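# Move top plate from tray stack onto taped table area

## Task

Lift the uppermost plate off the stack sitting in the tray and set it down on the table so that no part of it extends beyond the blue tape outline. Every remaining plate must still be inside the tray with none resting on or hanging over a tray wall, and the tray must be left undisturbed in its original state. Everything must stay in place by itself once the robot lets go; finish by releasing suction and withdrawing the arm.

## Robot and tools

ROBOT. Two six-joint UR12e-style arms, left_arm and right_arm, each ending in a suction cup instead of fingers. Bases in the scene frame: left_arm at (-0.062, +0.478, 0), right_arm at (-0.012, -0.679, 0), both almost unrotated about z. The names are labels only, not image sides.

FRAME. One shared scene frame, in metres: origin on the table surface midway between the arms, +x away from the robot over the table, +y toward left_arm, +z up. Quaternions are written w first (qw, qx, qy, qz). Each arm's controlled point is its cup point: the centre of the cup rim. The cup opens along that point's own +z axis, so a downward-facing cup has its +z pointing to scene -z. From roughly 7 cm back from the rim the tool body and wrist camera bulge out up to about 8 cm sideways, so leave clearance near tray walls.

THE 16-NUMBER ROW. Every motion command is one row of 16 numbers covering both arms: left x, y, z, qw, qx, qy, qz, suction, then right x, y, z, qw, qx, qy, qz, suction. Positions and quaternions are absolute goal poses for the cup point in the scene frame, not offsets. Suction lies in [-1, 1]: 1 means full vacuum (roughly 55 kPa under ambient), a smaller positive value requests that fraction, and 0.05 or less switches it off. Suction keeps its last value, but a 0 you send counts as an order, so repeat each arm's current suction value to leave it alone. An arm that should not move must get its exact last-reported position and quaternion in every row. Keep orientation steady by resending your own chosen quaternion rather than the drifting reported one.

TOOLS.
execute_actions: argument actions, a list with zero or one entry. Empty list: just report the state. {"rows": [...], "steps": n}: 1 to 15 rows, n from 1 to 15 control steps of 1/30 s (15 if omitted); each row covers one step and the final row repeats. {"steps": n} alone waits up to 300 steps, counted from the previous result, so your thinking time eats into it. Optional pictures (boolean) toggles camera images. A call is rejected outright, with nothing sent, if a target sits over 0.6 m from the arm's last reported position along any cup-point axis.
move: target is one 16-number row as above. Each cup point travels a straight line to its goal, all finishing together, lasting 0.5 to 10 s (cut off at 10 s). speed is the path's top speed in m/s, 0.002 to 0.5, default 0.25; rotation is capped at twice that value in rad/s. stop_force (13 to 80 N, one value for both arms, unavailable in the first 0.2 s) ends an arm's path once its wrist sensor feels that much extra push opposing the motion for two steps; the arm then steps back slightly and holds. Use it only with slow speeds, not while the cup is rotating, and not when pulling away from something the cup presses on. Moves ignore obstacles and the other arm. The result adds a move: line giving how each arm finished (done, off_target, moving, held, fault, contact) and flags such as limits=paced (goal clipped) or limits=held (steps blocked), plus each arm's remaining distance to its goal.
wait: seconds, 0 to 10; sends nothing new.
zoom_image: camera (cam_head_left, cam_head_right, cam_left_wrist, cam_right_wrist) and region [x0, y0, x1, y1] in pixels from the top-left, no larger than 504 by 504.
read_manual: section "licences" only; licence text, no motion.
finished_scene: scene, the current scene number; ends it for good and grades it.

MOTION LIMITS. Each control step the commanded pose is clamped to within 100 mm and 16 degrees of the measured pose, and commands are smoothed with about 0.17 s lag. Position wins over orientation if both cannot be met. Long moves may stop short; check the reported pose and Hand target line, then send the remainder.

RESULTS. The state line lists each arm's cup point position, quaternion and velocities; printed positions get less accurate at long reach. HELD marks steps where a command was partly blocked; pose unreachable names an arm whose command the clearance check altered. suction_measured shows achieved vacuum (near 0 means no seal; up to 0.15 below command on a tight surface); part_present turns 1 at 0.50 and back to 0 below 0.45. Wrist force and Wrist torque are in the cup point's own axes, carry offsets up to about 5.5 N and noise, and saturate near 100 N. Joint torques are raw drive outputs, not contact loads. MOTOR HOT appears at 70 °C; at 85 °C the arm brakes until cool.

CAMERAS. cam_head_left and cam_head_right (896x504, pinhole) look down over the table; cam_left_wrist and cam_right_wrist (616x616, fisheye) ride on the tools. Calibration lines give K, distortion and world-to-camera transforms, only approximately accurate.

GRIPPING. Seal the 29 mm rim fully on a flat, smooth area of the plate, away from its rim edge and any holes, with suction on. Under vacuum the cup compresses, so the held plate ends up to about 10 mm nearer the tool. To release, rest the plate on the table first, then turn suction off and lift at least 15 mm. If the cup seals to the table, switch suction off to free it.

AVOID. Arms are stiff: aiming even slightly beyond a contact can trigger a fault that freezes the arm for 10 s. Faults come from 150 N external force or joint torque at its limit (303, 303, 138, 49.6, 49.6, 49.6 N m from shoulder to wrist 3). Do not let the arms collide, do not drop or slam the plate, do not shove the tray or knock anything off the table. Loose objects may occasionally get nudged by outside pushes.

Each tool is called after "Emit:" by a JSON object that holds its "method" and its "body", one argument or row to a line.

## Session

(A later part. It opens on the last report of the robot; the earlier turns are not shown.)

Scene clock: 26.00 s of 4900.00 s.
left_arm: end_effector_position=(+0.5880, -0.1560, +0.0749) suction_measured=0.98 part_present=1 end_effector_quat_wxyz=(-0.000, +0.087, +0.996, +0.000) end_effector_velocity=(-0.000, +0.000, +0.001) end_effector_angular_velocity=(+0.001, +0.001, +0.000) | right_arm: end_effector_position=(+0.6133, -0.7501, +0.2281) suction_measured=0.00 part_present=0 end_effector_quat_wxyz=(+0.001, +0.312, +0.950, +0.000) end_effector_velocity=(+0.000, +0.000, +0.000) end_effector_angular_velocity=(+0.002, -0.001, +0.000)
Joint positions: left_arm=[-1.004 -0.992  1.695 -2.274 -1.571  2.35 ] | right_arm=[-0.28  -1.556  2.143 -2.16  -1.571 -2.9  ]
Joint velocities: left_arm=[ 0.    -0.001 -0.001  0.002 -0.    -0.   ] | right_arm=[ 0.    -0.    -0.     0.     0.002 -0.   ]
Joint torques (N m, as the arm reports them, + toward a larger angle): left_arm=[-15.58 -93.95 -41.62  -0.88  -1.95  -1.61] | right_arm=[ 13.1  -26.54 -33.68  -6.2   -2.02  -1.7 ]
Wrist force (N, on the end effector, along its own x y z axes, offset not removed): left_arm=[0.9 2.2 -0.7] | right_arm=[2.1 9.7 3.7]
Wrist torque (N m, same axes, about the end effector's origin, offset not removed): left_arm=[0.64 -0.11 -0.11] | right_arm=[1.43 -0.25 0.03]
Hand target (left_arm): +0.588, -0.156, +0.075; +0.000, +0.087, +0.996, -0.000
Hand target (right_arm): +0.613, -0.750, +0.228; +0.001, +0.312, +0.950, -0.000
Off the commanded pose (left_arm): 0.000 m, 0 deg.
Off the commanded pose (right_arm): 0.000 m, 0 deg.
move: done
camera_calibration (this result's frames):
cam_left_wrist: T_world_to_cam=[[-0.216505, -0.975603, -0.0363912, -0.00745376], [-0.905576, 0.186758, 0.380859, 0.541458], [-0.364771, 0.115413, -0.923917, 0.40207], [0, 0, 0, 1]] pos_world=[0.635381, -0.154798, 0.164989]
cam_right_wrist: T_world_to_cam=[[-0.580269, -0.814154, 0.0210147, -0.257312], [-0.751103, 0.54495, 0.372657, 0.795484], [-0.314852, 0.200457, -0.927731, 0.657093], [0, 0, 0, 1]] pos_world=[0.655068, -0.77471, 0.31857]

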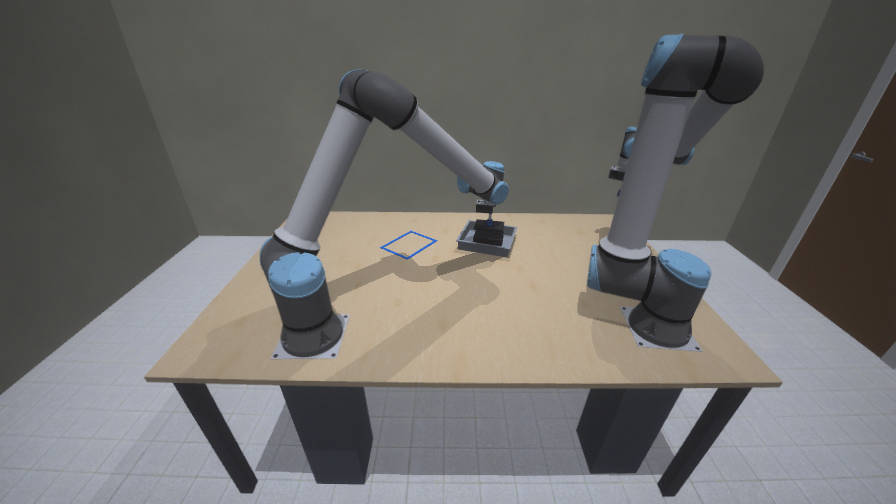

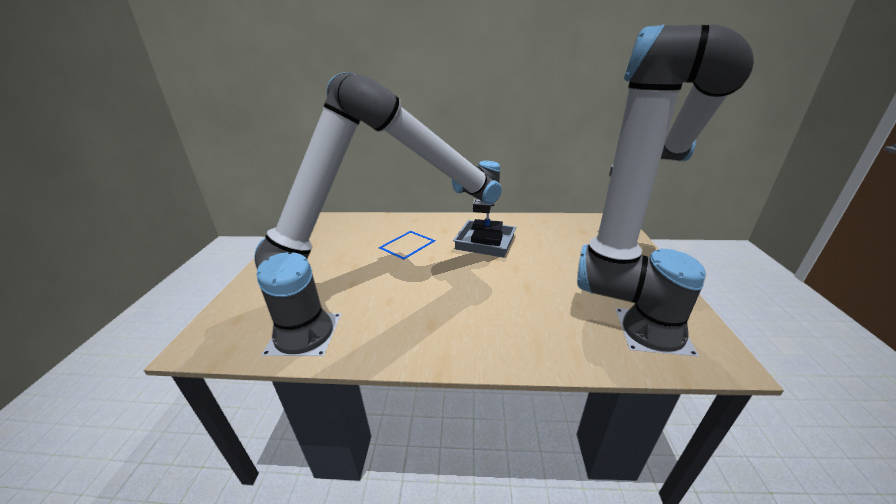

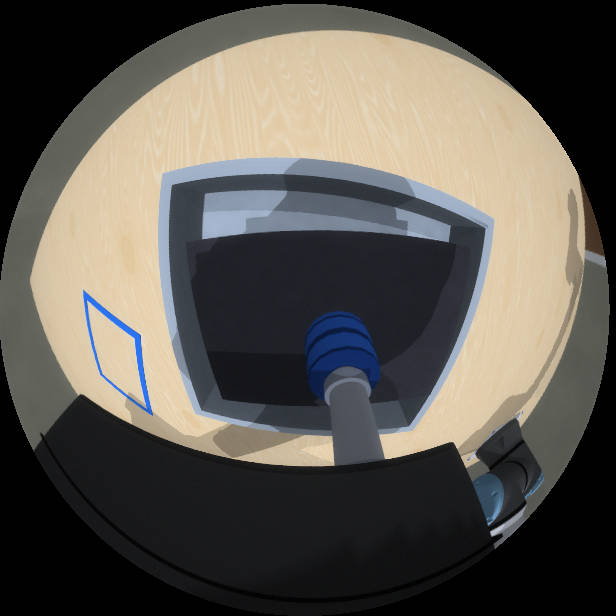

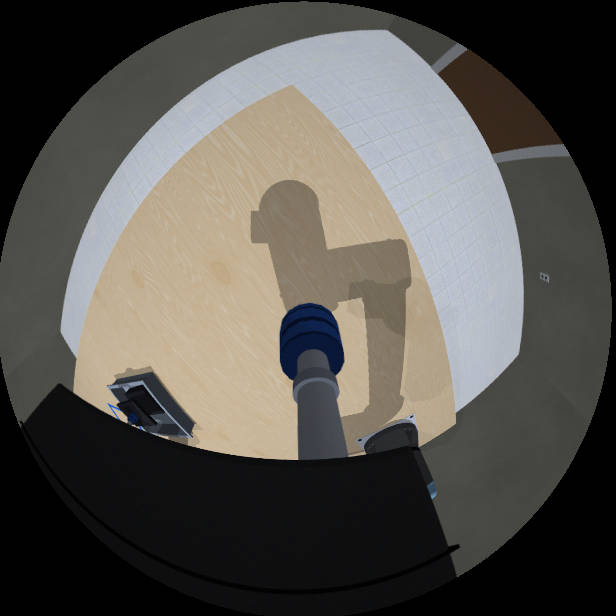

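Emit:
{"method": "zoom_image", "body": {
  "camera": "cam_head_left",
  "region": [462, 208, 518, 254]
}}

Emit:
{"method": "zoom_image", "body": {
  "camera": "cam_head_right",
  "region": [460, 208, 516, 254]
}}

Emit:
{"method": "zoom_image", "body": {
  "camera": "cam_right_wrist",
  "region": [105, 370, 185, 440]
}}

Region (462, 208, 518, 254) of cam_head_left's 896x504 image, scaled by 9.000, with more detail than that image has; it fills the top 414 rows of this view, and the rest is white.

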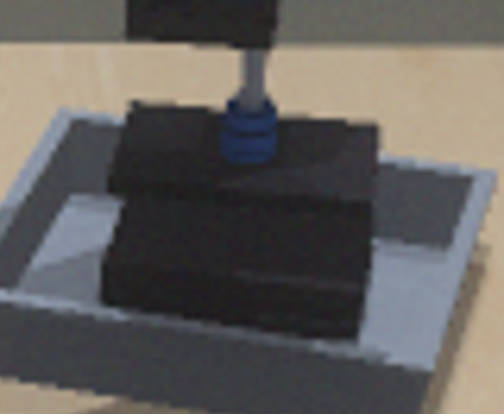

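Region (460, 208, 516, 254) of cam_head_right's 896x504 image, scaled by 9.000, with more detail than that image has; it fills the top 414 rows of this view, and the rest is white.

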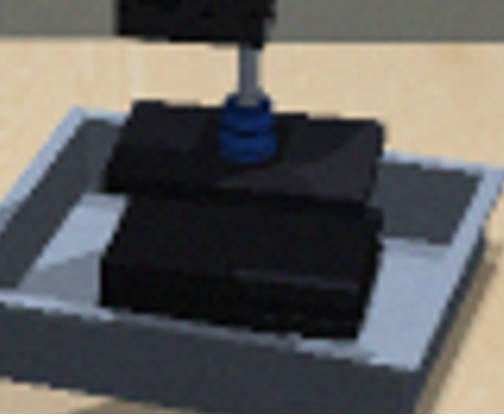

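Region (105, 370, 185, 440) of cam_right_wrist's 616x616 image, scaled by 6.300, with more detail than that image has; it fills the top 441 rows of this view, and the rest is white.

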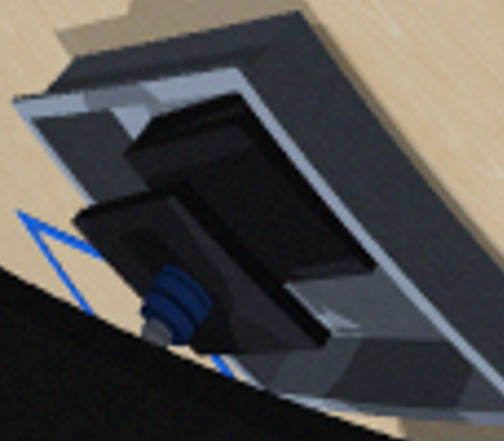

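Emit:
{"method": "zoom_image", "body": {
  "camera": "cam_right_wrist",
  "region": [112, 380, 152, 415]
}}

Emit:
{"method": "zoom_image", "body": {
  "camera": "cam_head_right",
  "region": [466, 216, 506, 248]
}}

Region (112, 380, 152, 415) of cam_right_wrist's 616x616 image, scaled by 12.600, with more detail than that image has; it fills the top 441 rows of this view, and the rest is white.

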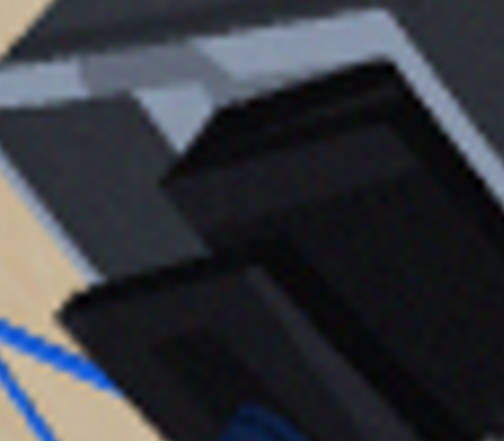

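Region (466, 216, 506, 248) of cam_head_right's 896x504 image, scaled by 12.600, with more detail than that image has; it fills the top 403 rows of this view, and the rest is white.

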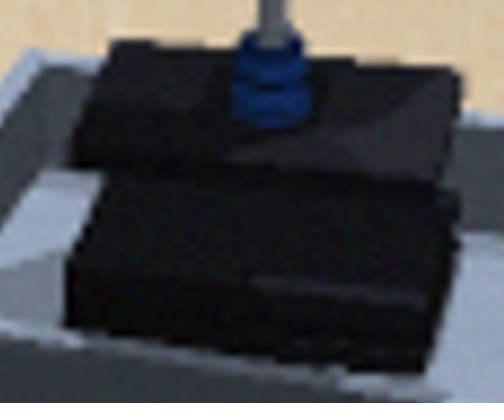

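Emit:
{"method": "move", "body": {
  "target": [0.540, 0.218, 0.072, 0, -0.4617, 0.8870, 0, 1, 0.6133, -0.7501, 0.2281, 0.001, 0.312, 0.950, 0.000, 0],
  "speed": 0.4
}}

Scene clock: 32.00 s of 4900.00 s.
left_arm: end_effector_position=(+0.5406, +0.2181, +0.0723) suction_measured=0.99 part_present=1 end_effector_quat_wxyz=(+0.000, -0.462, +0.887, +0.000) end_effector_velocity=(-0.000, +0.002, +0.000) end_effector_angular_velocity=(+0.000, -0.000, +0.004) | right_arm: end_effector_position=(+0.6133, -0.7501, +0.2281) suction_measured=0.00 part_present=0 end_effector_quat_wxyz=(+0.001, +0.312, +0.950, -0.000) end_effector_velocity=(-0.000, +0.000, -0.001) end_effector_angular_velocity=(-0.001, +0.001, +0.001)
Joint positions: left_arm=[-0.714 -1.305  2.213 -2.478 -1.57   1.506] | right_arm=[-0.28  -1.556  2.143 -2.16  -1.571 -2.9  ]
Joint velocities: left_arm=[ 0.002 -0.001  0.001 -0.     0.    -0.002] | right_arm=[ 0.     0.     0.001 -0.    -0.001 -0.   ]
Joint torques (N m, as the arm reports them, + toward a larger angle): left_arm=[ 11.88 -66.22 -20.41  -6.71   2.22  -1.95] | right_arm=[ 10.93 -29.06 -34.12  -5.85  -2.1   -1.69]
Wrist force (N, on the end effector, along its own x y z axes, offset not removed): left_arm=[1.2 3.6 -0.2] | right_arm=[4.7 5.9 2.8]
Wrist torque (N m, same axes, about the end effector's origin, offset not removed): left_arm=[0.87 -0.28 -0.14] | right_arm=[0.83 -0.64 0.09]
Hand target (left_arm): +0.541, +0.218, +0.072; +0.000, -0.462, +0.887, +0.000
Hand target (right_arm): +0.613, -0.750, +0.228; +0.001, +0.312, +0.950, -0.000
Off the commanded pose (left_arm): 0.001 m, 0 deg.
Off the commanded pose (right_arm): 0.000 m, 0 deg.
move: done
camera_calibration (this result's frames):
cam_left_wrist: T_world_to_cam=[[0.792465, -0.608811, -0.0367292, -0.278222], [-0.552235, -0.741779, 0.380527, 0.441138], [-0.258914, -0.281271, -0.92404, 0.368527], [0, 0, 0, 1]] pos_world=[0.55951, 0.261498, 0.16245]
cam_right_wrist: T_world_to_cam=[[-0.580269, -0.814154, 0.021015, -0.257312], [-0.751103, 0.54495, 0.372657, 0.795484], [-0.314852, 0.200457, -0.927731, 0.657093], [0, 0, 0, 1]] pos_world=[0.655068, -0.77471, 0.31857]

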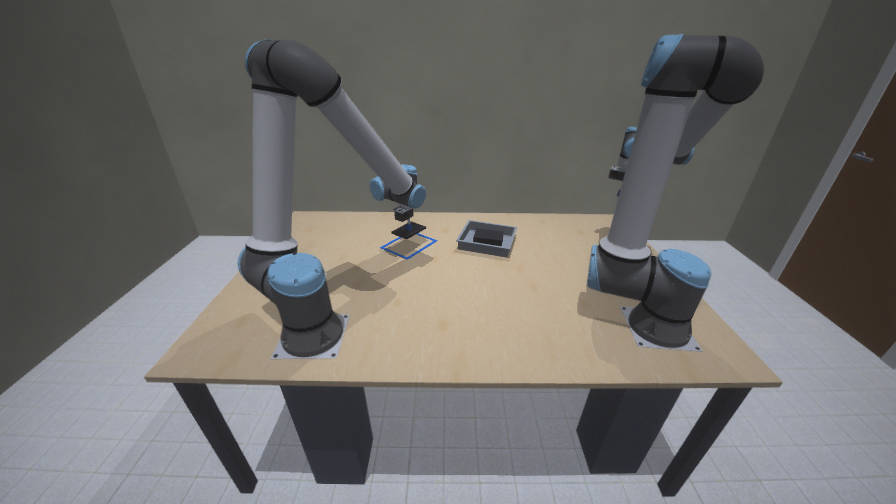

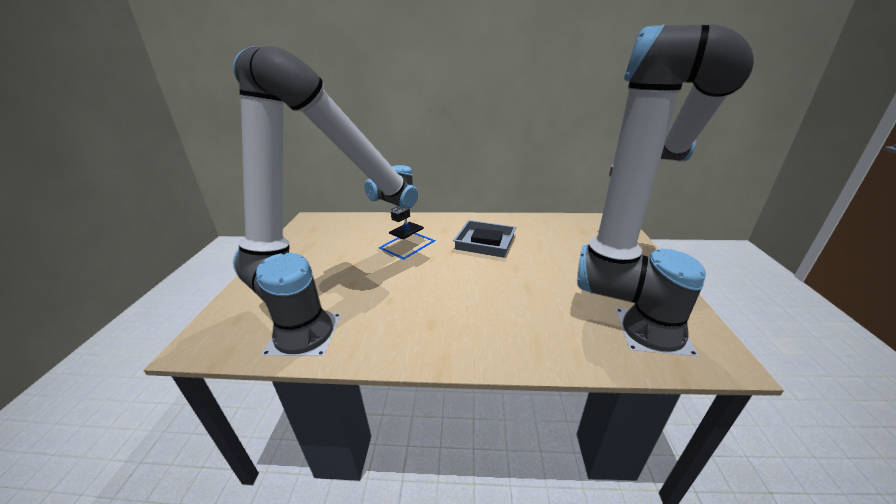

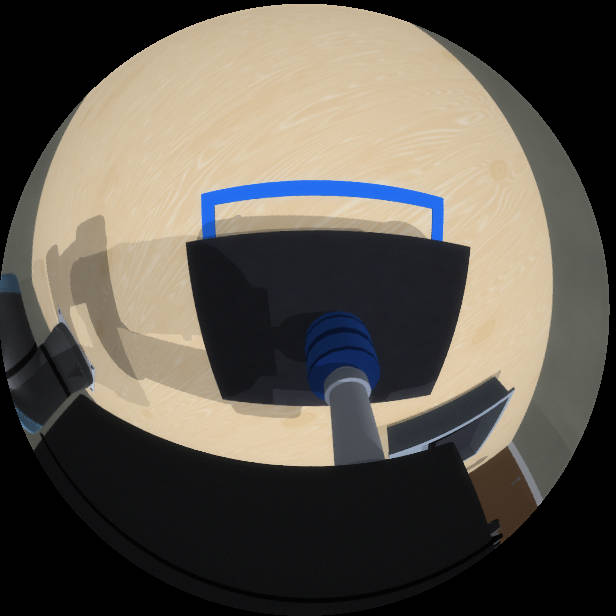

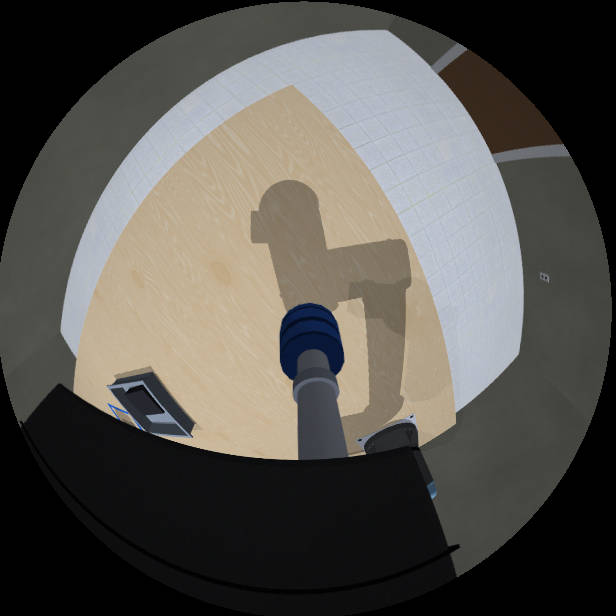

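Emit:
{"method": "zoom_image", "body": {
  "camera": "cam_left_wrist",
  "region": [175, 165, 485, 415]
}}

Emit:
{"method": "zoom_image", "body": {
  "camera": "cam_head_left",
  "region": [375, 200, 445, 265]
}}

Emit:
{"method": "zoom_image", "body": {
  "camera": "cam_head_right",
  "region": [448, 212, 524, 264]
}}

Region (175, 165, 485, 415) of cam_left_wrist's 616x616 image, scaled by 1.626, with more detail than that image has; it fills the top 406 rows of this view, and the rest is white.

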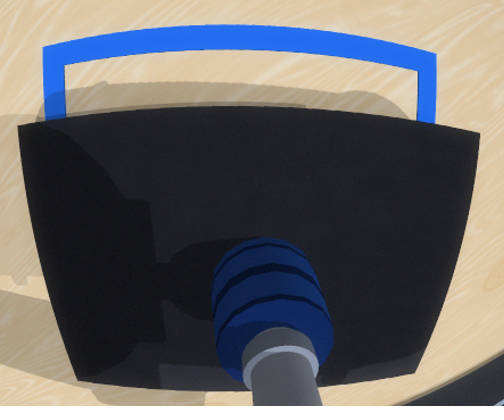

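Region (375, 200, 445, 265) of cam_head_left's 896x504 image, scaled by 7.200, with more detail than that image has; it fills the top 468 rows of this view, and the rest is white.

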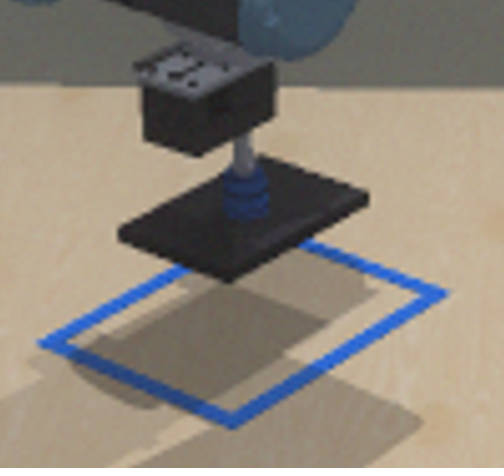

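Region (448, 212, 524, 264) of cam_head_right's 896x504 image, scaled by 6.632, with more detail than that image has; it fills the top 345 rows of this view, and the rest is white.

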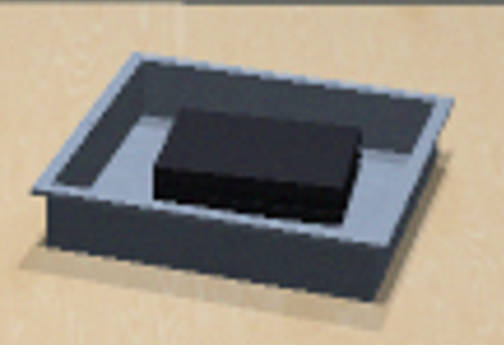

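Emit:
{"method": "move", "body": {
  "target": [0.5435, 0.2205, 0.012, 0, -0.4617, 0.8870, 0, 1, 0.6133, -0.7501, 0.2281, 0.001, 0.312, 0.950, 0.000, 0],
  "speed": 0.15
}}

Scene clock: 35.70 s of 4900.00 s.
left_arm: end_effector_position=(+0.5434, +0.2205, +0.0121) suction_measured=0.98 part_present=1 end_effector_quat_wxyz=(+0.000, -0.462, +0.887, +0.000) end_effector_velocity=(+0.000, -0.000, -0.001) end_effector_angular_velocity=(-0.000, -0.001, +0.001) | right_arm: end_effector_position=(+0.6133, -0.7501, +0.2281) suction_measured=0.00 part_present=0 end_effector_quat_wxyz=(+0.001, +0.312, +0.950, +0.000) end_effector_velocity=(+0.000, -0.000, +0.000) end_effector_angular_velocity=(-0.000, -0.000, -0.000)
Joint positions: left_arm=[-0.708 -1.201  2.234 -2.604 -1.571  1.512] | right_arm=[-0.28  -1.556  2.143 -2.16  -1.571 -2.9  ]
Joint velocities: left_arm=[ 0.     0.002  0.    -0.003  0.    -0.001] | right_arm=[-0. -0. -0.  0. -0.  0.]
Joint torques (N m, as the arm reports them, + toward a larger angle): left_arm=[  8.13 -33.72 -15.04  -6.68  -1.73   2.49] | right_arm=[ 11.39 -29.68 -33.18  -5.85  -1.8   -1.66]
Wrist force (N, on the end effector, along its own x y z axes, offset not removed): left_arm=[2.8 2.0 1.0] | right_arm=[-0.4 3.3 -0.2]
Wrist torque (N m, same axes, about the end effector's origin, offset not removed): left_arm=[0.71 -0.41 -0.16] | right_arm=[0.40 -0.15 -0.16]
Hand target (left_arm): +0.543, +0.221, +0.012; +0.000, -0.462, +0.887, +0.000
Hand target (right_arm): +0.613, -0.750, +0.228; +0.001, +0.312, +0.950, -0.000
Off the commanded pose (left_arm): 0.000 m, 0 deg.
Off the commanded pose (right_arm): 0.000 m, 0 deg.
move: done
camera_calibration (this result's frames):
cam_left_wrist: T_world_to_cam=[[0.792708, -0.608514, -0.0363951, -0.281425], [-0.551966, -0.74182, 0.380837, 0.467326], [-0.258743, -0.281804, -0.923926, 0.314284], [0, 0, 0, 1]] pos_world=[0.562354, 0.263987, 0.102158]
cam_right_wrist: T_world_to_cam=[[-0.580269, -0.814154, 0.0210148, -0.257312], [-0.751103, 0.54495, 0.372658, 0.795484], [-0.314852, 0.200457, -0.927731, 0.657093], [0, 0, 0, 1]] pos_world=[0.655068, -0.77471, 0.31857]

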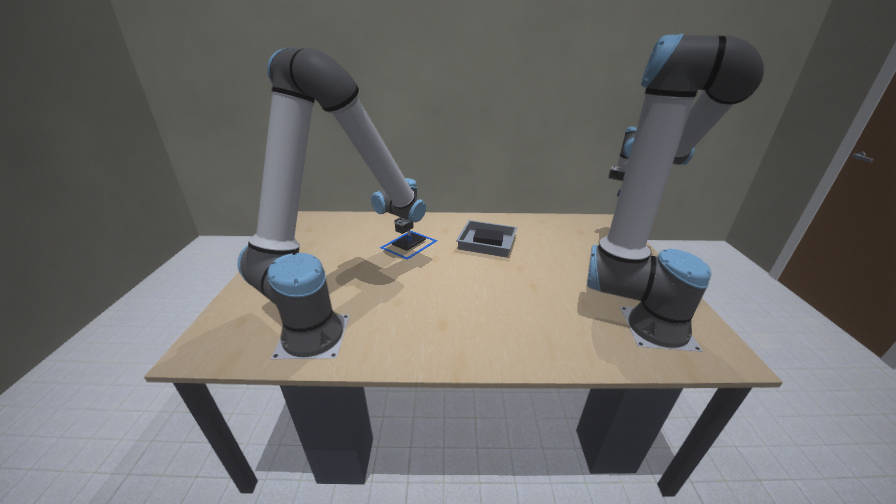

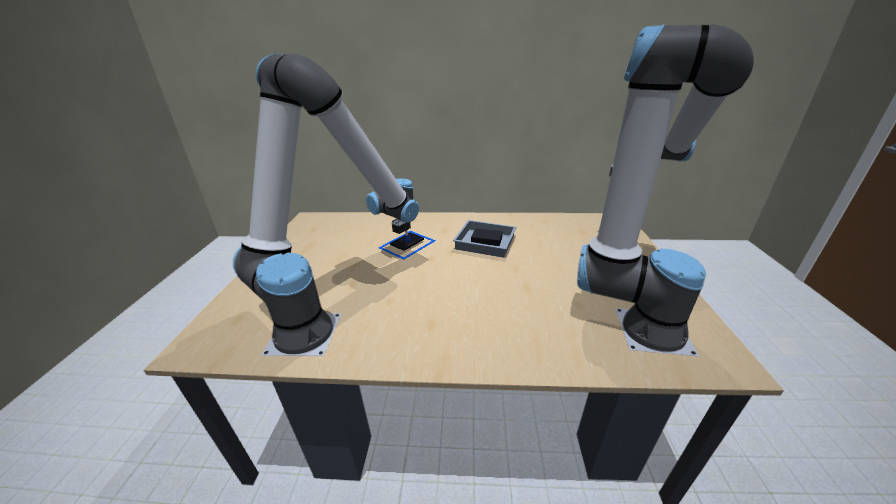

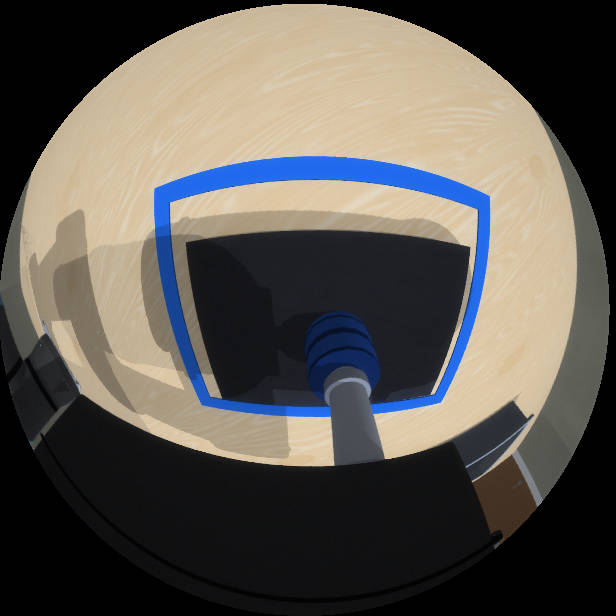

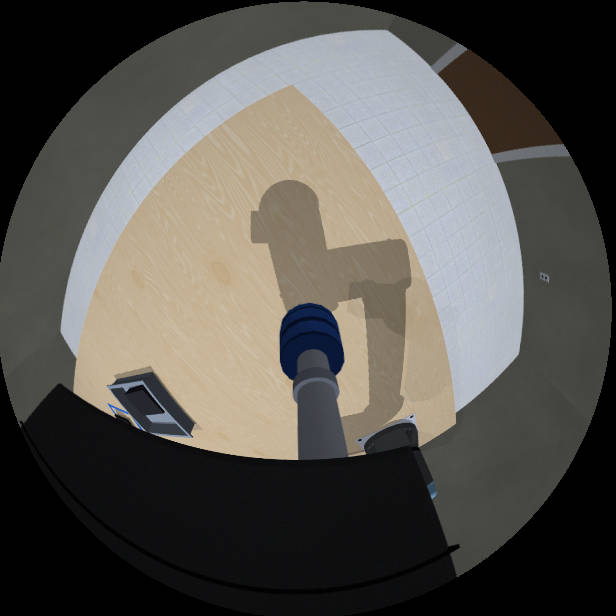

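Emit:
{"method": "zoom_image", "body": {
  "camera": "cam_left_wrist",
  "region": [140, 170, 220, 260]
}}

Emit:
{"method": "zoom_image", "body": {
  "camera": "cam_left_wrist",
  "region": [430, 175, 510, 265]
}}

Region (140, 170, 220, 260) of cam_left_wrist's 616x616 image, scaled by 5.600, with more detail than that image has.

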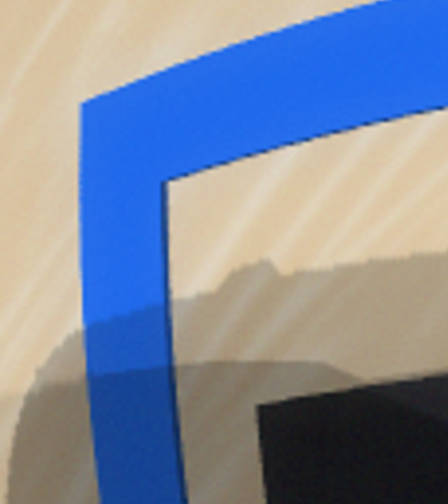

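Region (430, 175, 510, 265) of cam_left_wrist's 616x616 image, scaled by 5.600, with more detail than that image has.

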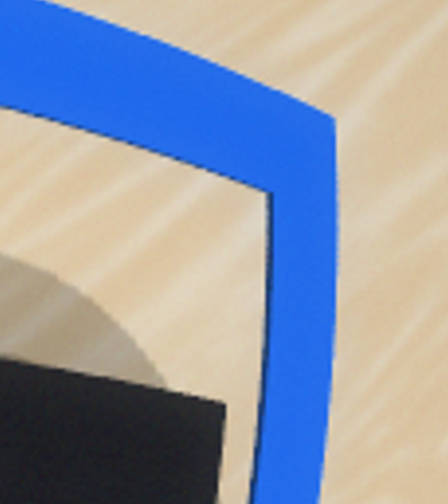

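Emit:
{"method": "move", "body": {
  "target": [0.5435, 0.2205, -0.002, 0, -0.4617, 0.8870, 0, 1, 0.6133, -0.7501, 0.2281, 0.001, 0.312, 0.950, 0.000, 0],
  "speed": 0.008,
  "stop_force": 13
}}

Scene clock: 39.57 s of 4900.00 s.
left_arm: end_effector_position=(+0.5435, +0.2205, -0.0001) suction_measured=0.99 part_present=1 end_effector_quat_wxyz=(-0.000, -0.462, +0.887, -0.000) end_effector_velocity=(-0.001, +0.000, +0.002) end_effector_angular_velocity=(+0.000, +0.002, -0.000) | right_arm: end_effector_position=(+0.6133, -0.7501, +0.2281) suction_measured=0.00 part_present=0 end_effector_quat_wxyz=(+0.001, +0.312, +0.950, -0.000) end_effector_velocity=(-0.000, -0.000, +0.000) end_effector_angular_velocity=(+0.000, +0.001, -0.001)
Joint positions: left_arm=[-0.708 -1.179  2.237 -2.629 -1.571  1.512] | right_arm=[-0.28  -1.556  2.143 -2.16  -1.571 -2.9  ]
Joint velocities: left_arm=[-0.    -0.004 -0.     0.005 -0.001  0.   ] | right_arm=[-0.001 -0.    -0.001  0.001 -0.     0.   ]
Joint torques (N m, as the arm reports them, + toward a larger angle): left_arm=[  7.04 -57.93 -16.96   0.9   -1.69   2.18] | right_arm=[  9.75 -30.56 -33.8   -5.89  -2.07  -1.6 ]
Wrist force (N, on the end effector, along its own x y z axes, offset not removed): left_arm=[-1.1 7.5 -21.7] | right_arm=[-1.7 -0.9 4.6]
Wrist torque (N m, same axes, about the end effector's origin, offset not removed): left_arm=[0.74 0.04 -0.15] | right_arm=[0.08 0.32 0.08]
Hand target (left_arm): +0.543, +0.221, +0.000; +0.000, -0.462, +0.887, -0.000
Hand target (right_arm): +0.613, -0.750, +0.228; +0.001, +0.312, +0.950, -0.000
Off the commanded pose (left_arm): 0.002 m, 0 deg.
Off the commanded pose (right_arm): 0.000 m, 0 deg.
move: contact (left_arm)
camera_calibration (this result's frames):
cam_left_wrist: T_world_to_cam=[[0.792708, -0.608516, -0.036366, -0.281893], [-0.551966, -0.741803, 0.38087, 0.471951], [-0.258742, -0.281846, -0.923913, 0.303062], [0, 0, 0, 1]] pos_world=[0.562375, 0.263976, 0.0899995]
cam_right_wrist: T_world_to_cam=[[-0.580269, -0.814154, 0.0210149, -0.257312], [-0.751103, 0.54495, 0.372657, 0.795484], [-0.314853, 0.200457, -0.927731, 0.657093], [0, 0, 0, 1]] pos_world=[0.655068, -0.77471, 0.31857]

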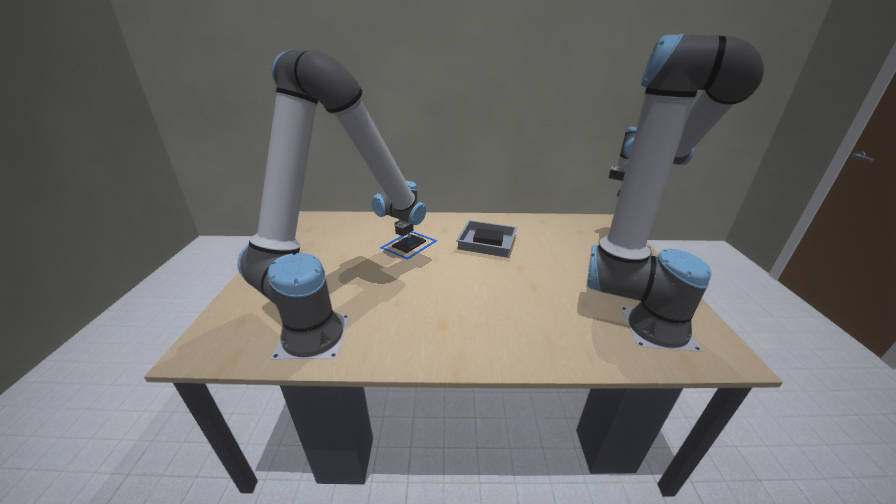

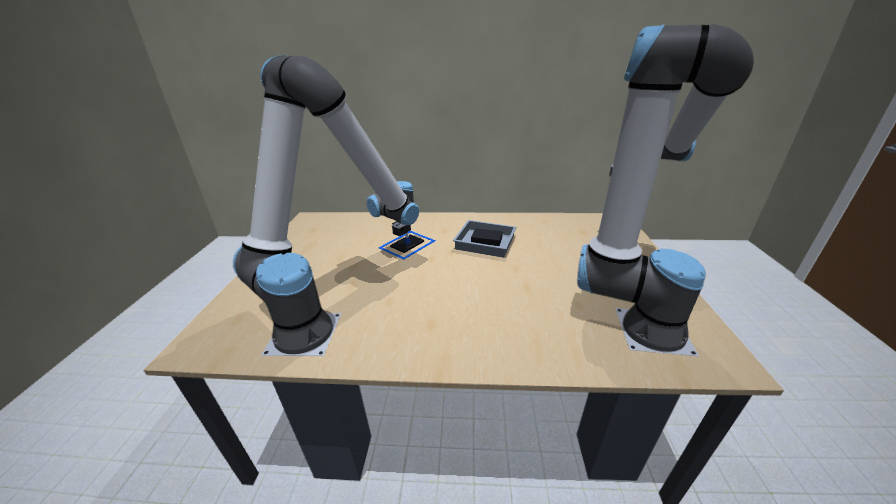

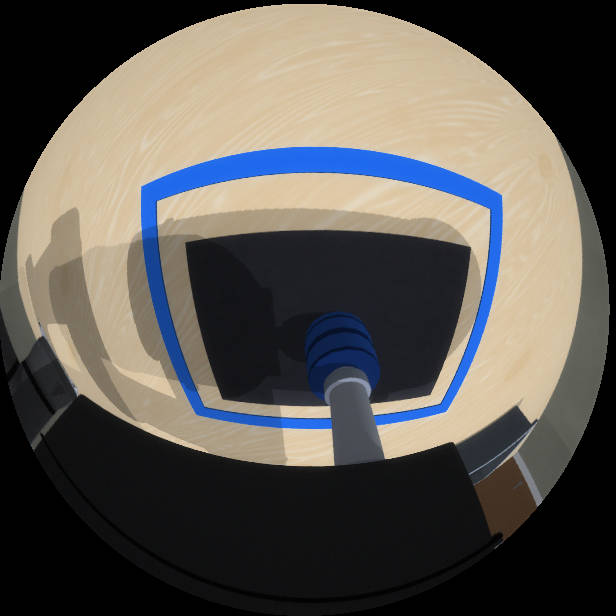

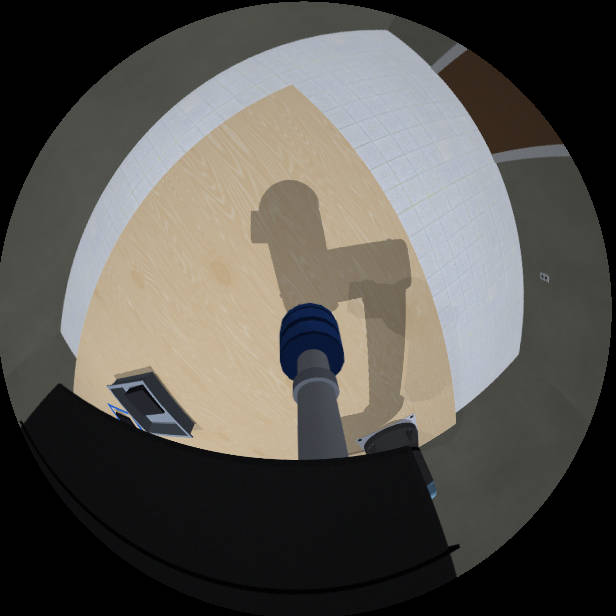

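The plate is resting on the table inside the outline. Releasing suction.

Emit:
{"method": "execute_actions", "body": {
  "actions": [
    {"rows": [[0.5435, 0.2205, 0.0004, 0, -0.4617, 0.8870, 0, 0, 0.6133, -0.7501, 0.2281, 0.001, 0.312, 0.950, 0.000, 0]], "steps": 10}
  ],
  "pictures": false
}}

Scene clock: 40.27 s of 4900.00 s.
left_arm: end_effector_position=(+0.5435, +0.2205, +0.0004) suction_measured=0.01 part_present=0 end_effector_quat_wxyz=(-0.000, -0.462, +0.887, +0.000) end_effector_velocity=(-0.000, +0.000, -0.000) end_effector_angular_velocity=(+0.000, +0.001, -0.001) | right_arm: end_effector_position=(+0.6133, -0.7501, +0.2281) suction_measured=0.00 part_present=0 end_effector_quat_wxyz=(+0.001, +0.312, +0.950, -0.000) end_effector_velocity=(+0.000, +0.000, +0.000) end_effector_angular_velocity=(+0.000, -0.001, -0.001)
Joint positions: left_arm=[-0.708 -1.18   2.237 -2.628 -1.571  1.512] | right_arm=[-0.28  -1.556  2.143 -2.16  -1.571 -2.9  ]
Joint velocities: left_arm=[-0.     0.     0.     0.    -0.     0.001] | right_arm=[ 0.    -0.     0.    -0.     0.     0.001]
Joint torques (N m, as the arm reports them, + toward a larger angle): left_arm=[  5.02 -63.   -28.31   0.14  -0.99   2.07] | right_arm=[ 11.26 -30.34 -34.12  -5.71  -1.85  -1.64]
Wrist force (N, on the end effector, along its own x y z axes, offset not removed): left_arm=[0.6 6.1 -9.2] | right_arm=[9.3 5.0 5.2]
Wrist torque (N m, same axes, about the end effector's origin, offset not removed): left_arm=[0.75 -0.20 -0.15] | right_arm=[0.58 -1.29 0.28]
Hand target (left_arm): +0.544, +0.220, +0.000; -0.000, -0.462, +0.887, -0.000
Hand target (right_arm): +0.613, -0.750, +0.228; +0.001, +0.312, +0.950, -0.000
Off the commanded pose (left_arm): 0.000 m, 0 deg.
Off the commanded pose (right_arm): 0.000 m, 0 deg.
Steps of this call (steps 1 to 11: nothing new was sent; steps 12 to 21: all 10 steps of this action). Readings (end_effector_position | what the end effector reports):
12: left_arm (+0.5435, +0.2205, +0.0001) | right_arm (+0.6133, -0.7501, +0.2281) | left_arm suction_measured=0.03 part_present=0 | right_arm suction_measured=0.00 part_present=0
13: left_arm (+0.5435, +0.2205, +0.0002) | right_arm (+0.6133, -0.7501, +0.2281) | left_arm suction_measured=0.01 part_present=0 | right_arm suction_measured=0.00 part_present=0
15: left_arm (+0.5435, +0.2205, +0.0003) | right_arm (+0.6133, -0.7501, +0.2281) | left_arm suction_measured=0.01 part_present=0 | right_arm suction_measured=0.00 part_present=0
19: left_arm (+0.5435, +0.2205, +0.0004) | right_arm (+0.6133, -0.7501, +0.2281) | left_arm suction_measured=0.01 part_present=0 | right_arm suction_measured=0.00 part_present=0
21: the state above

Emit:
{"method": "move", "body": {
  "target": [0.5435, 0.2205, 0.20, 0, -0.4617, 0.8870, 0, 0, 0.6133, -0.7501, 0.2281, 0.001, 0.312, 0.950, 0.000, 0],
  "speed": 0.35
}}

Scene clock: 41.67 s of 4900.00 s.
left_arm: end_effector_position=(+0.5437, +0.2205, +0.2000) suction_measured=0.01 part_present=0 end_effector_quat_wxyz=(-0.000, -0.462, +0.887, -0.000) end_effector_velocity=(-0.000, -0.000, +0.002) end_effector_angular_velocity=(+0.000, +0.000, -0.000) | right_arm: end_effector_position=(+0.6133, -0.7501, +0.2281) suction_measured=0.00 part_present=0 end_effector_quat_wxyz=(+0.001, +0.312, +0.950, -0.000) end_effector_velocity=(-0.001, +0.000, -0.001) end_effector_angular_velocity=(+0.001, +0.001, +0.000)
Joint positions: left_arm=[-0.708 -1.479  2.119 -2.212 -1.571  1.512] | right_arm=[-0.28  -1.556  2.143 -2.16  -1.571 -2.9  ]
Joint velocities: left_arm=[-0.001 -0.002 -0.002  0.004 -0.    -0.   ] | right_arm=[ 0.    -0.     0.001  0.001  0.     0.   ]
Joint torques (N m, as the arm reports them, + toward a larger angle): left_arm=[-17.38 -56.35 -41.68  -0.33   1.63  -1.76] | right_arm=[ 10.31 -31.   -33.59  -5.46  -1.99  -1.79]
Wrist force (N, on the end effector, along its own x y z axes, offset not removed): left_arm=[-0.5 2.9 0.3] | right_arm=[-0.2 2.5 2.2]
Wrist torque (N m, same axes, about the end effector's origin, offset not removed): left_arm=[0.70 0.03 -0.21] | right_arm=[0.24 0.28 -0.06]
Hand target (left_arm): +0.544, +0.220, +0.200; +0.000, -0.462, +0.887, -0.000
Hand target (right_arm): +0.613, -0.750, +0.228; +0.001, +0.312, +0.950, -0.000
Off the commanded pose (left_arm): 0.000 m, 0 deg.
Off the commanded pose (right_arm): 0.000 m, 0 deg.
move: done
camera_calibration (this result's frames):
cam_left_wrist: T_world_to_cam=[[0.792746, -0.608466, -0.0363692, -0.274838], [-0.551919, -0.741838, 0.38087, 0.395757], [-0.258727, -0.28186, -0.923913, 0.487988], [0, 0, 0, 1]] pos_world=[0.562558, 0.263903, 0.290131]
cam_right_wrist: T_world_to_cam=[[-0.580269, -0.814154, 0.0210149, -0.257312], [-0.751103, 0.54495, 0.372657, 0.795484], [-0.314853, 0.200457, -0.927731, 0.657093], [0, 0, 0, 1]] pos_world=[0.655068, -0.77471, 0.31857]

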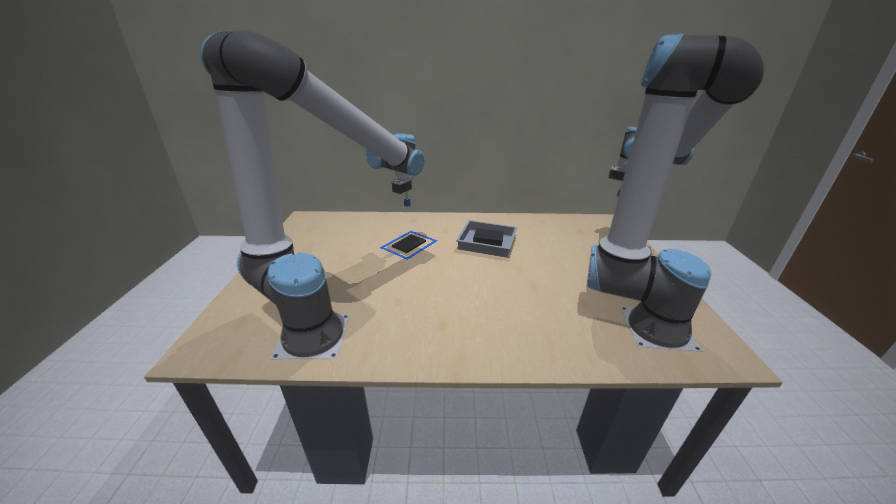

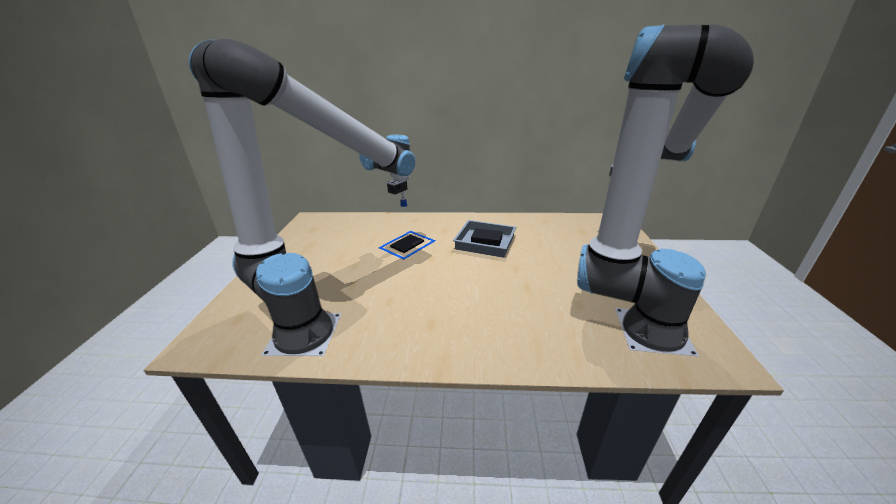

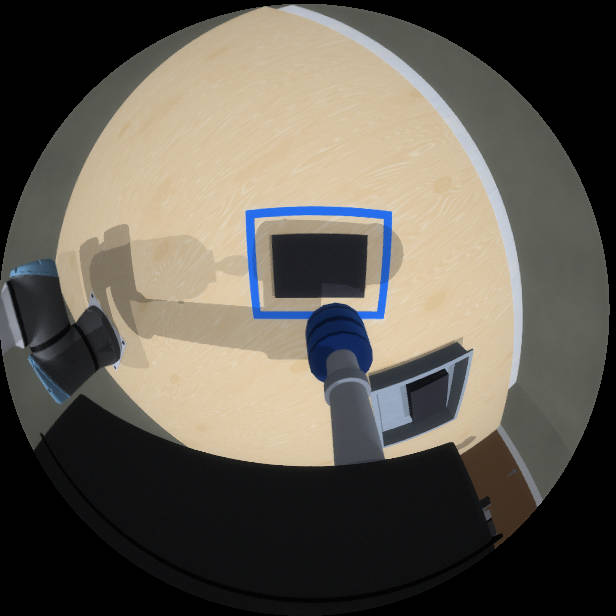

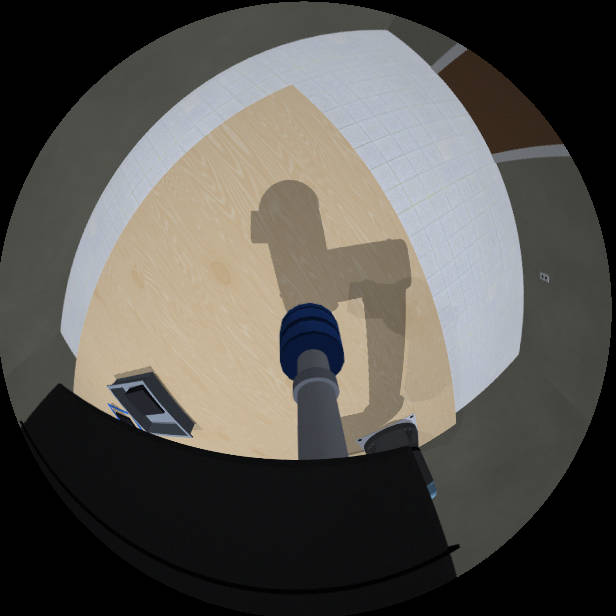

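Emit:
{"method": "zoom_image", "body": {
  "camera": "cam_head_right",
  "region": [370, 205, 530, 275]
}}

Emit:
{"method": "zoom_image", "body": {
  "camera": "cam_left_wrist",
  "region": [365, 330, 485, 450]
}}

Region (370, 205, 530, 275) of cam_head_right's 896x504 image, scaled by 3.150, with more detail than that image has; it fills the top 220 rows of this view, and the rest is white.

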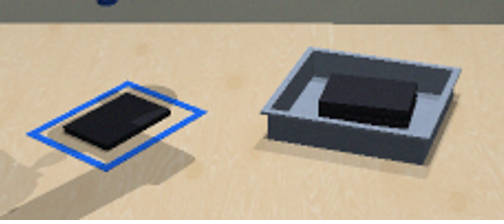

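Region (365, 330, 485, 450) of cam_left_wrist's 616x616 image, scaled by 4.200, with more detail than that image has.

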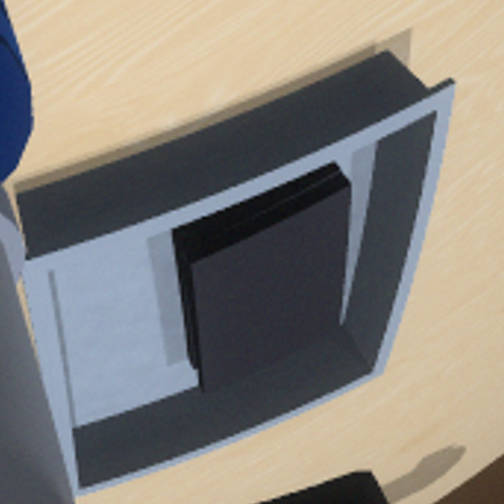

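The plate is centered inside the tape, the tray hasn't moved, the other plates are still stacked, and the arm is clear.

Emit:
{"method": "finished_scene", "body": {
  "scene": 1
}}

The scene is finished: the task was done.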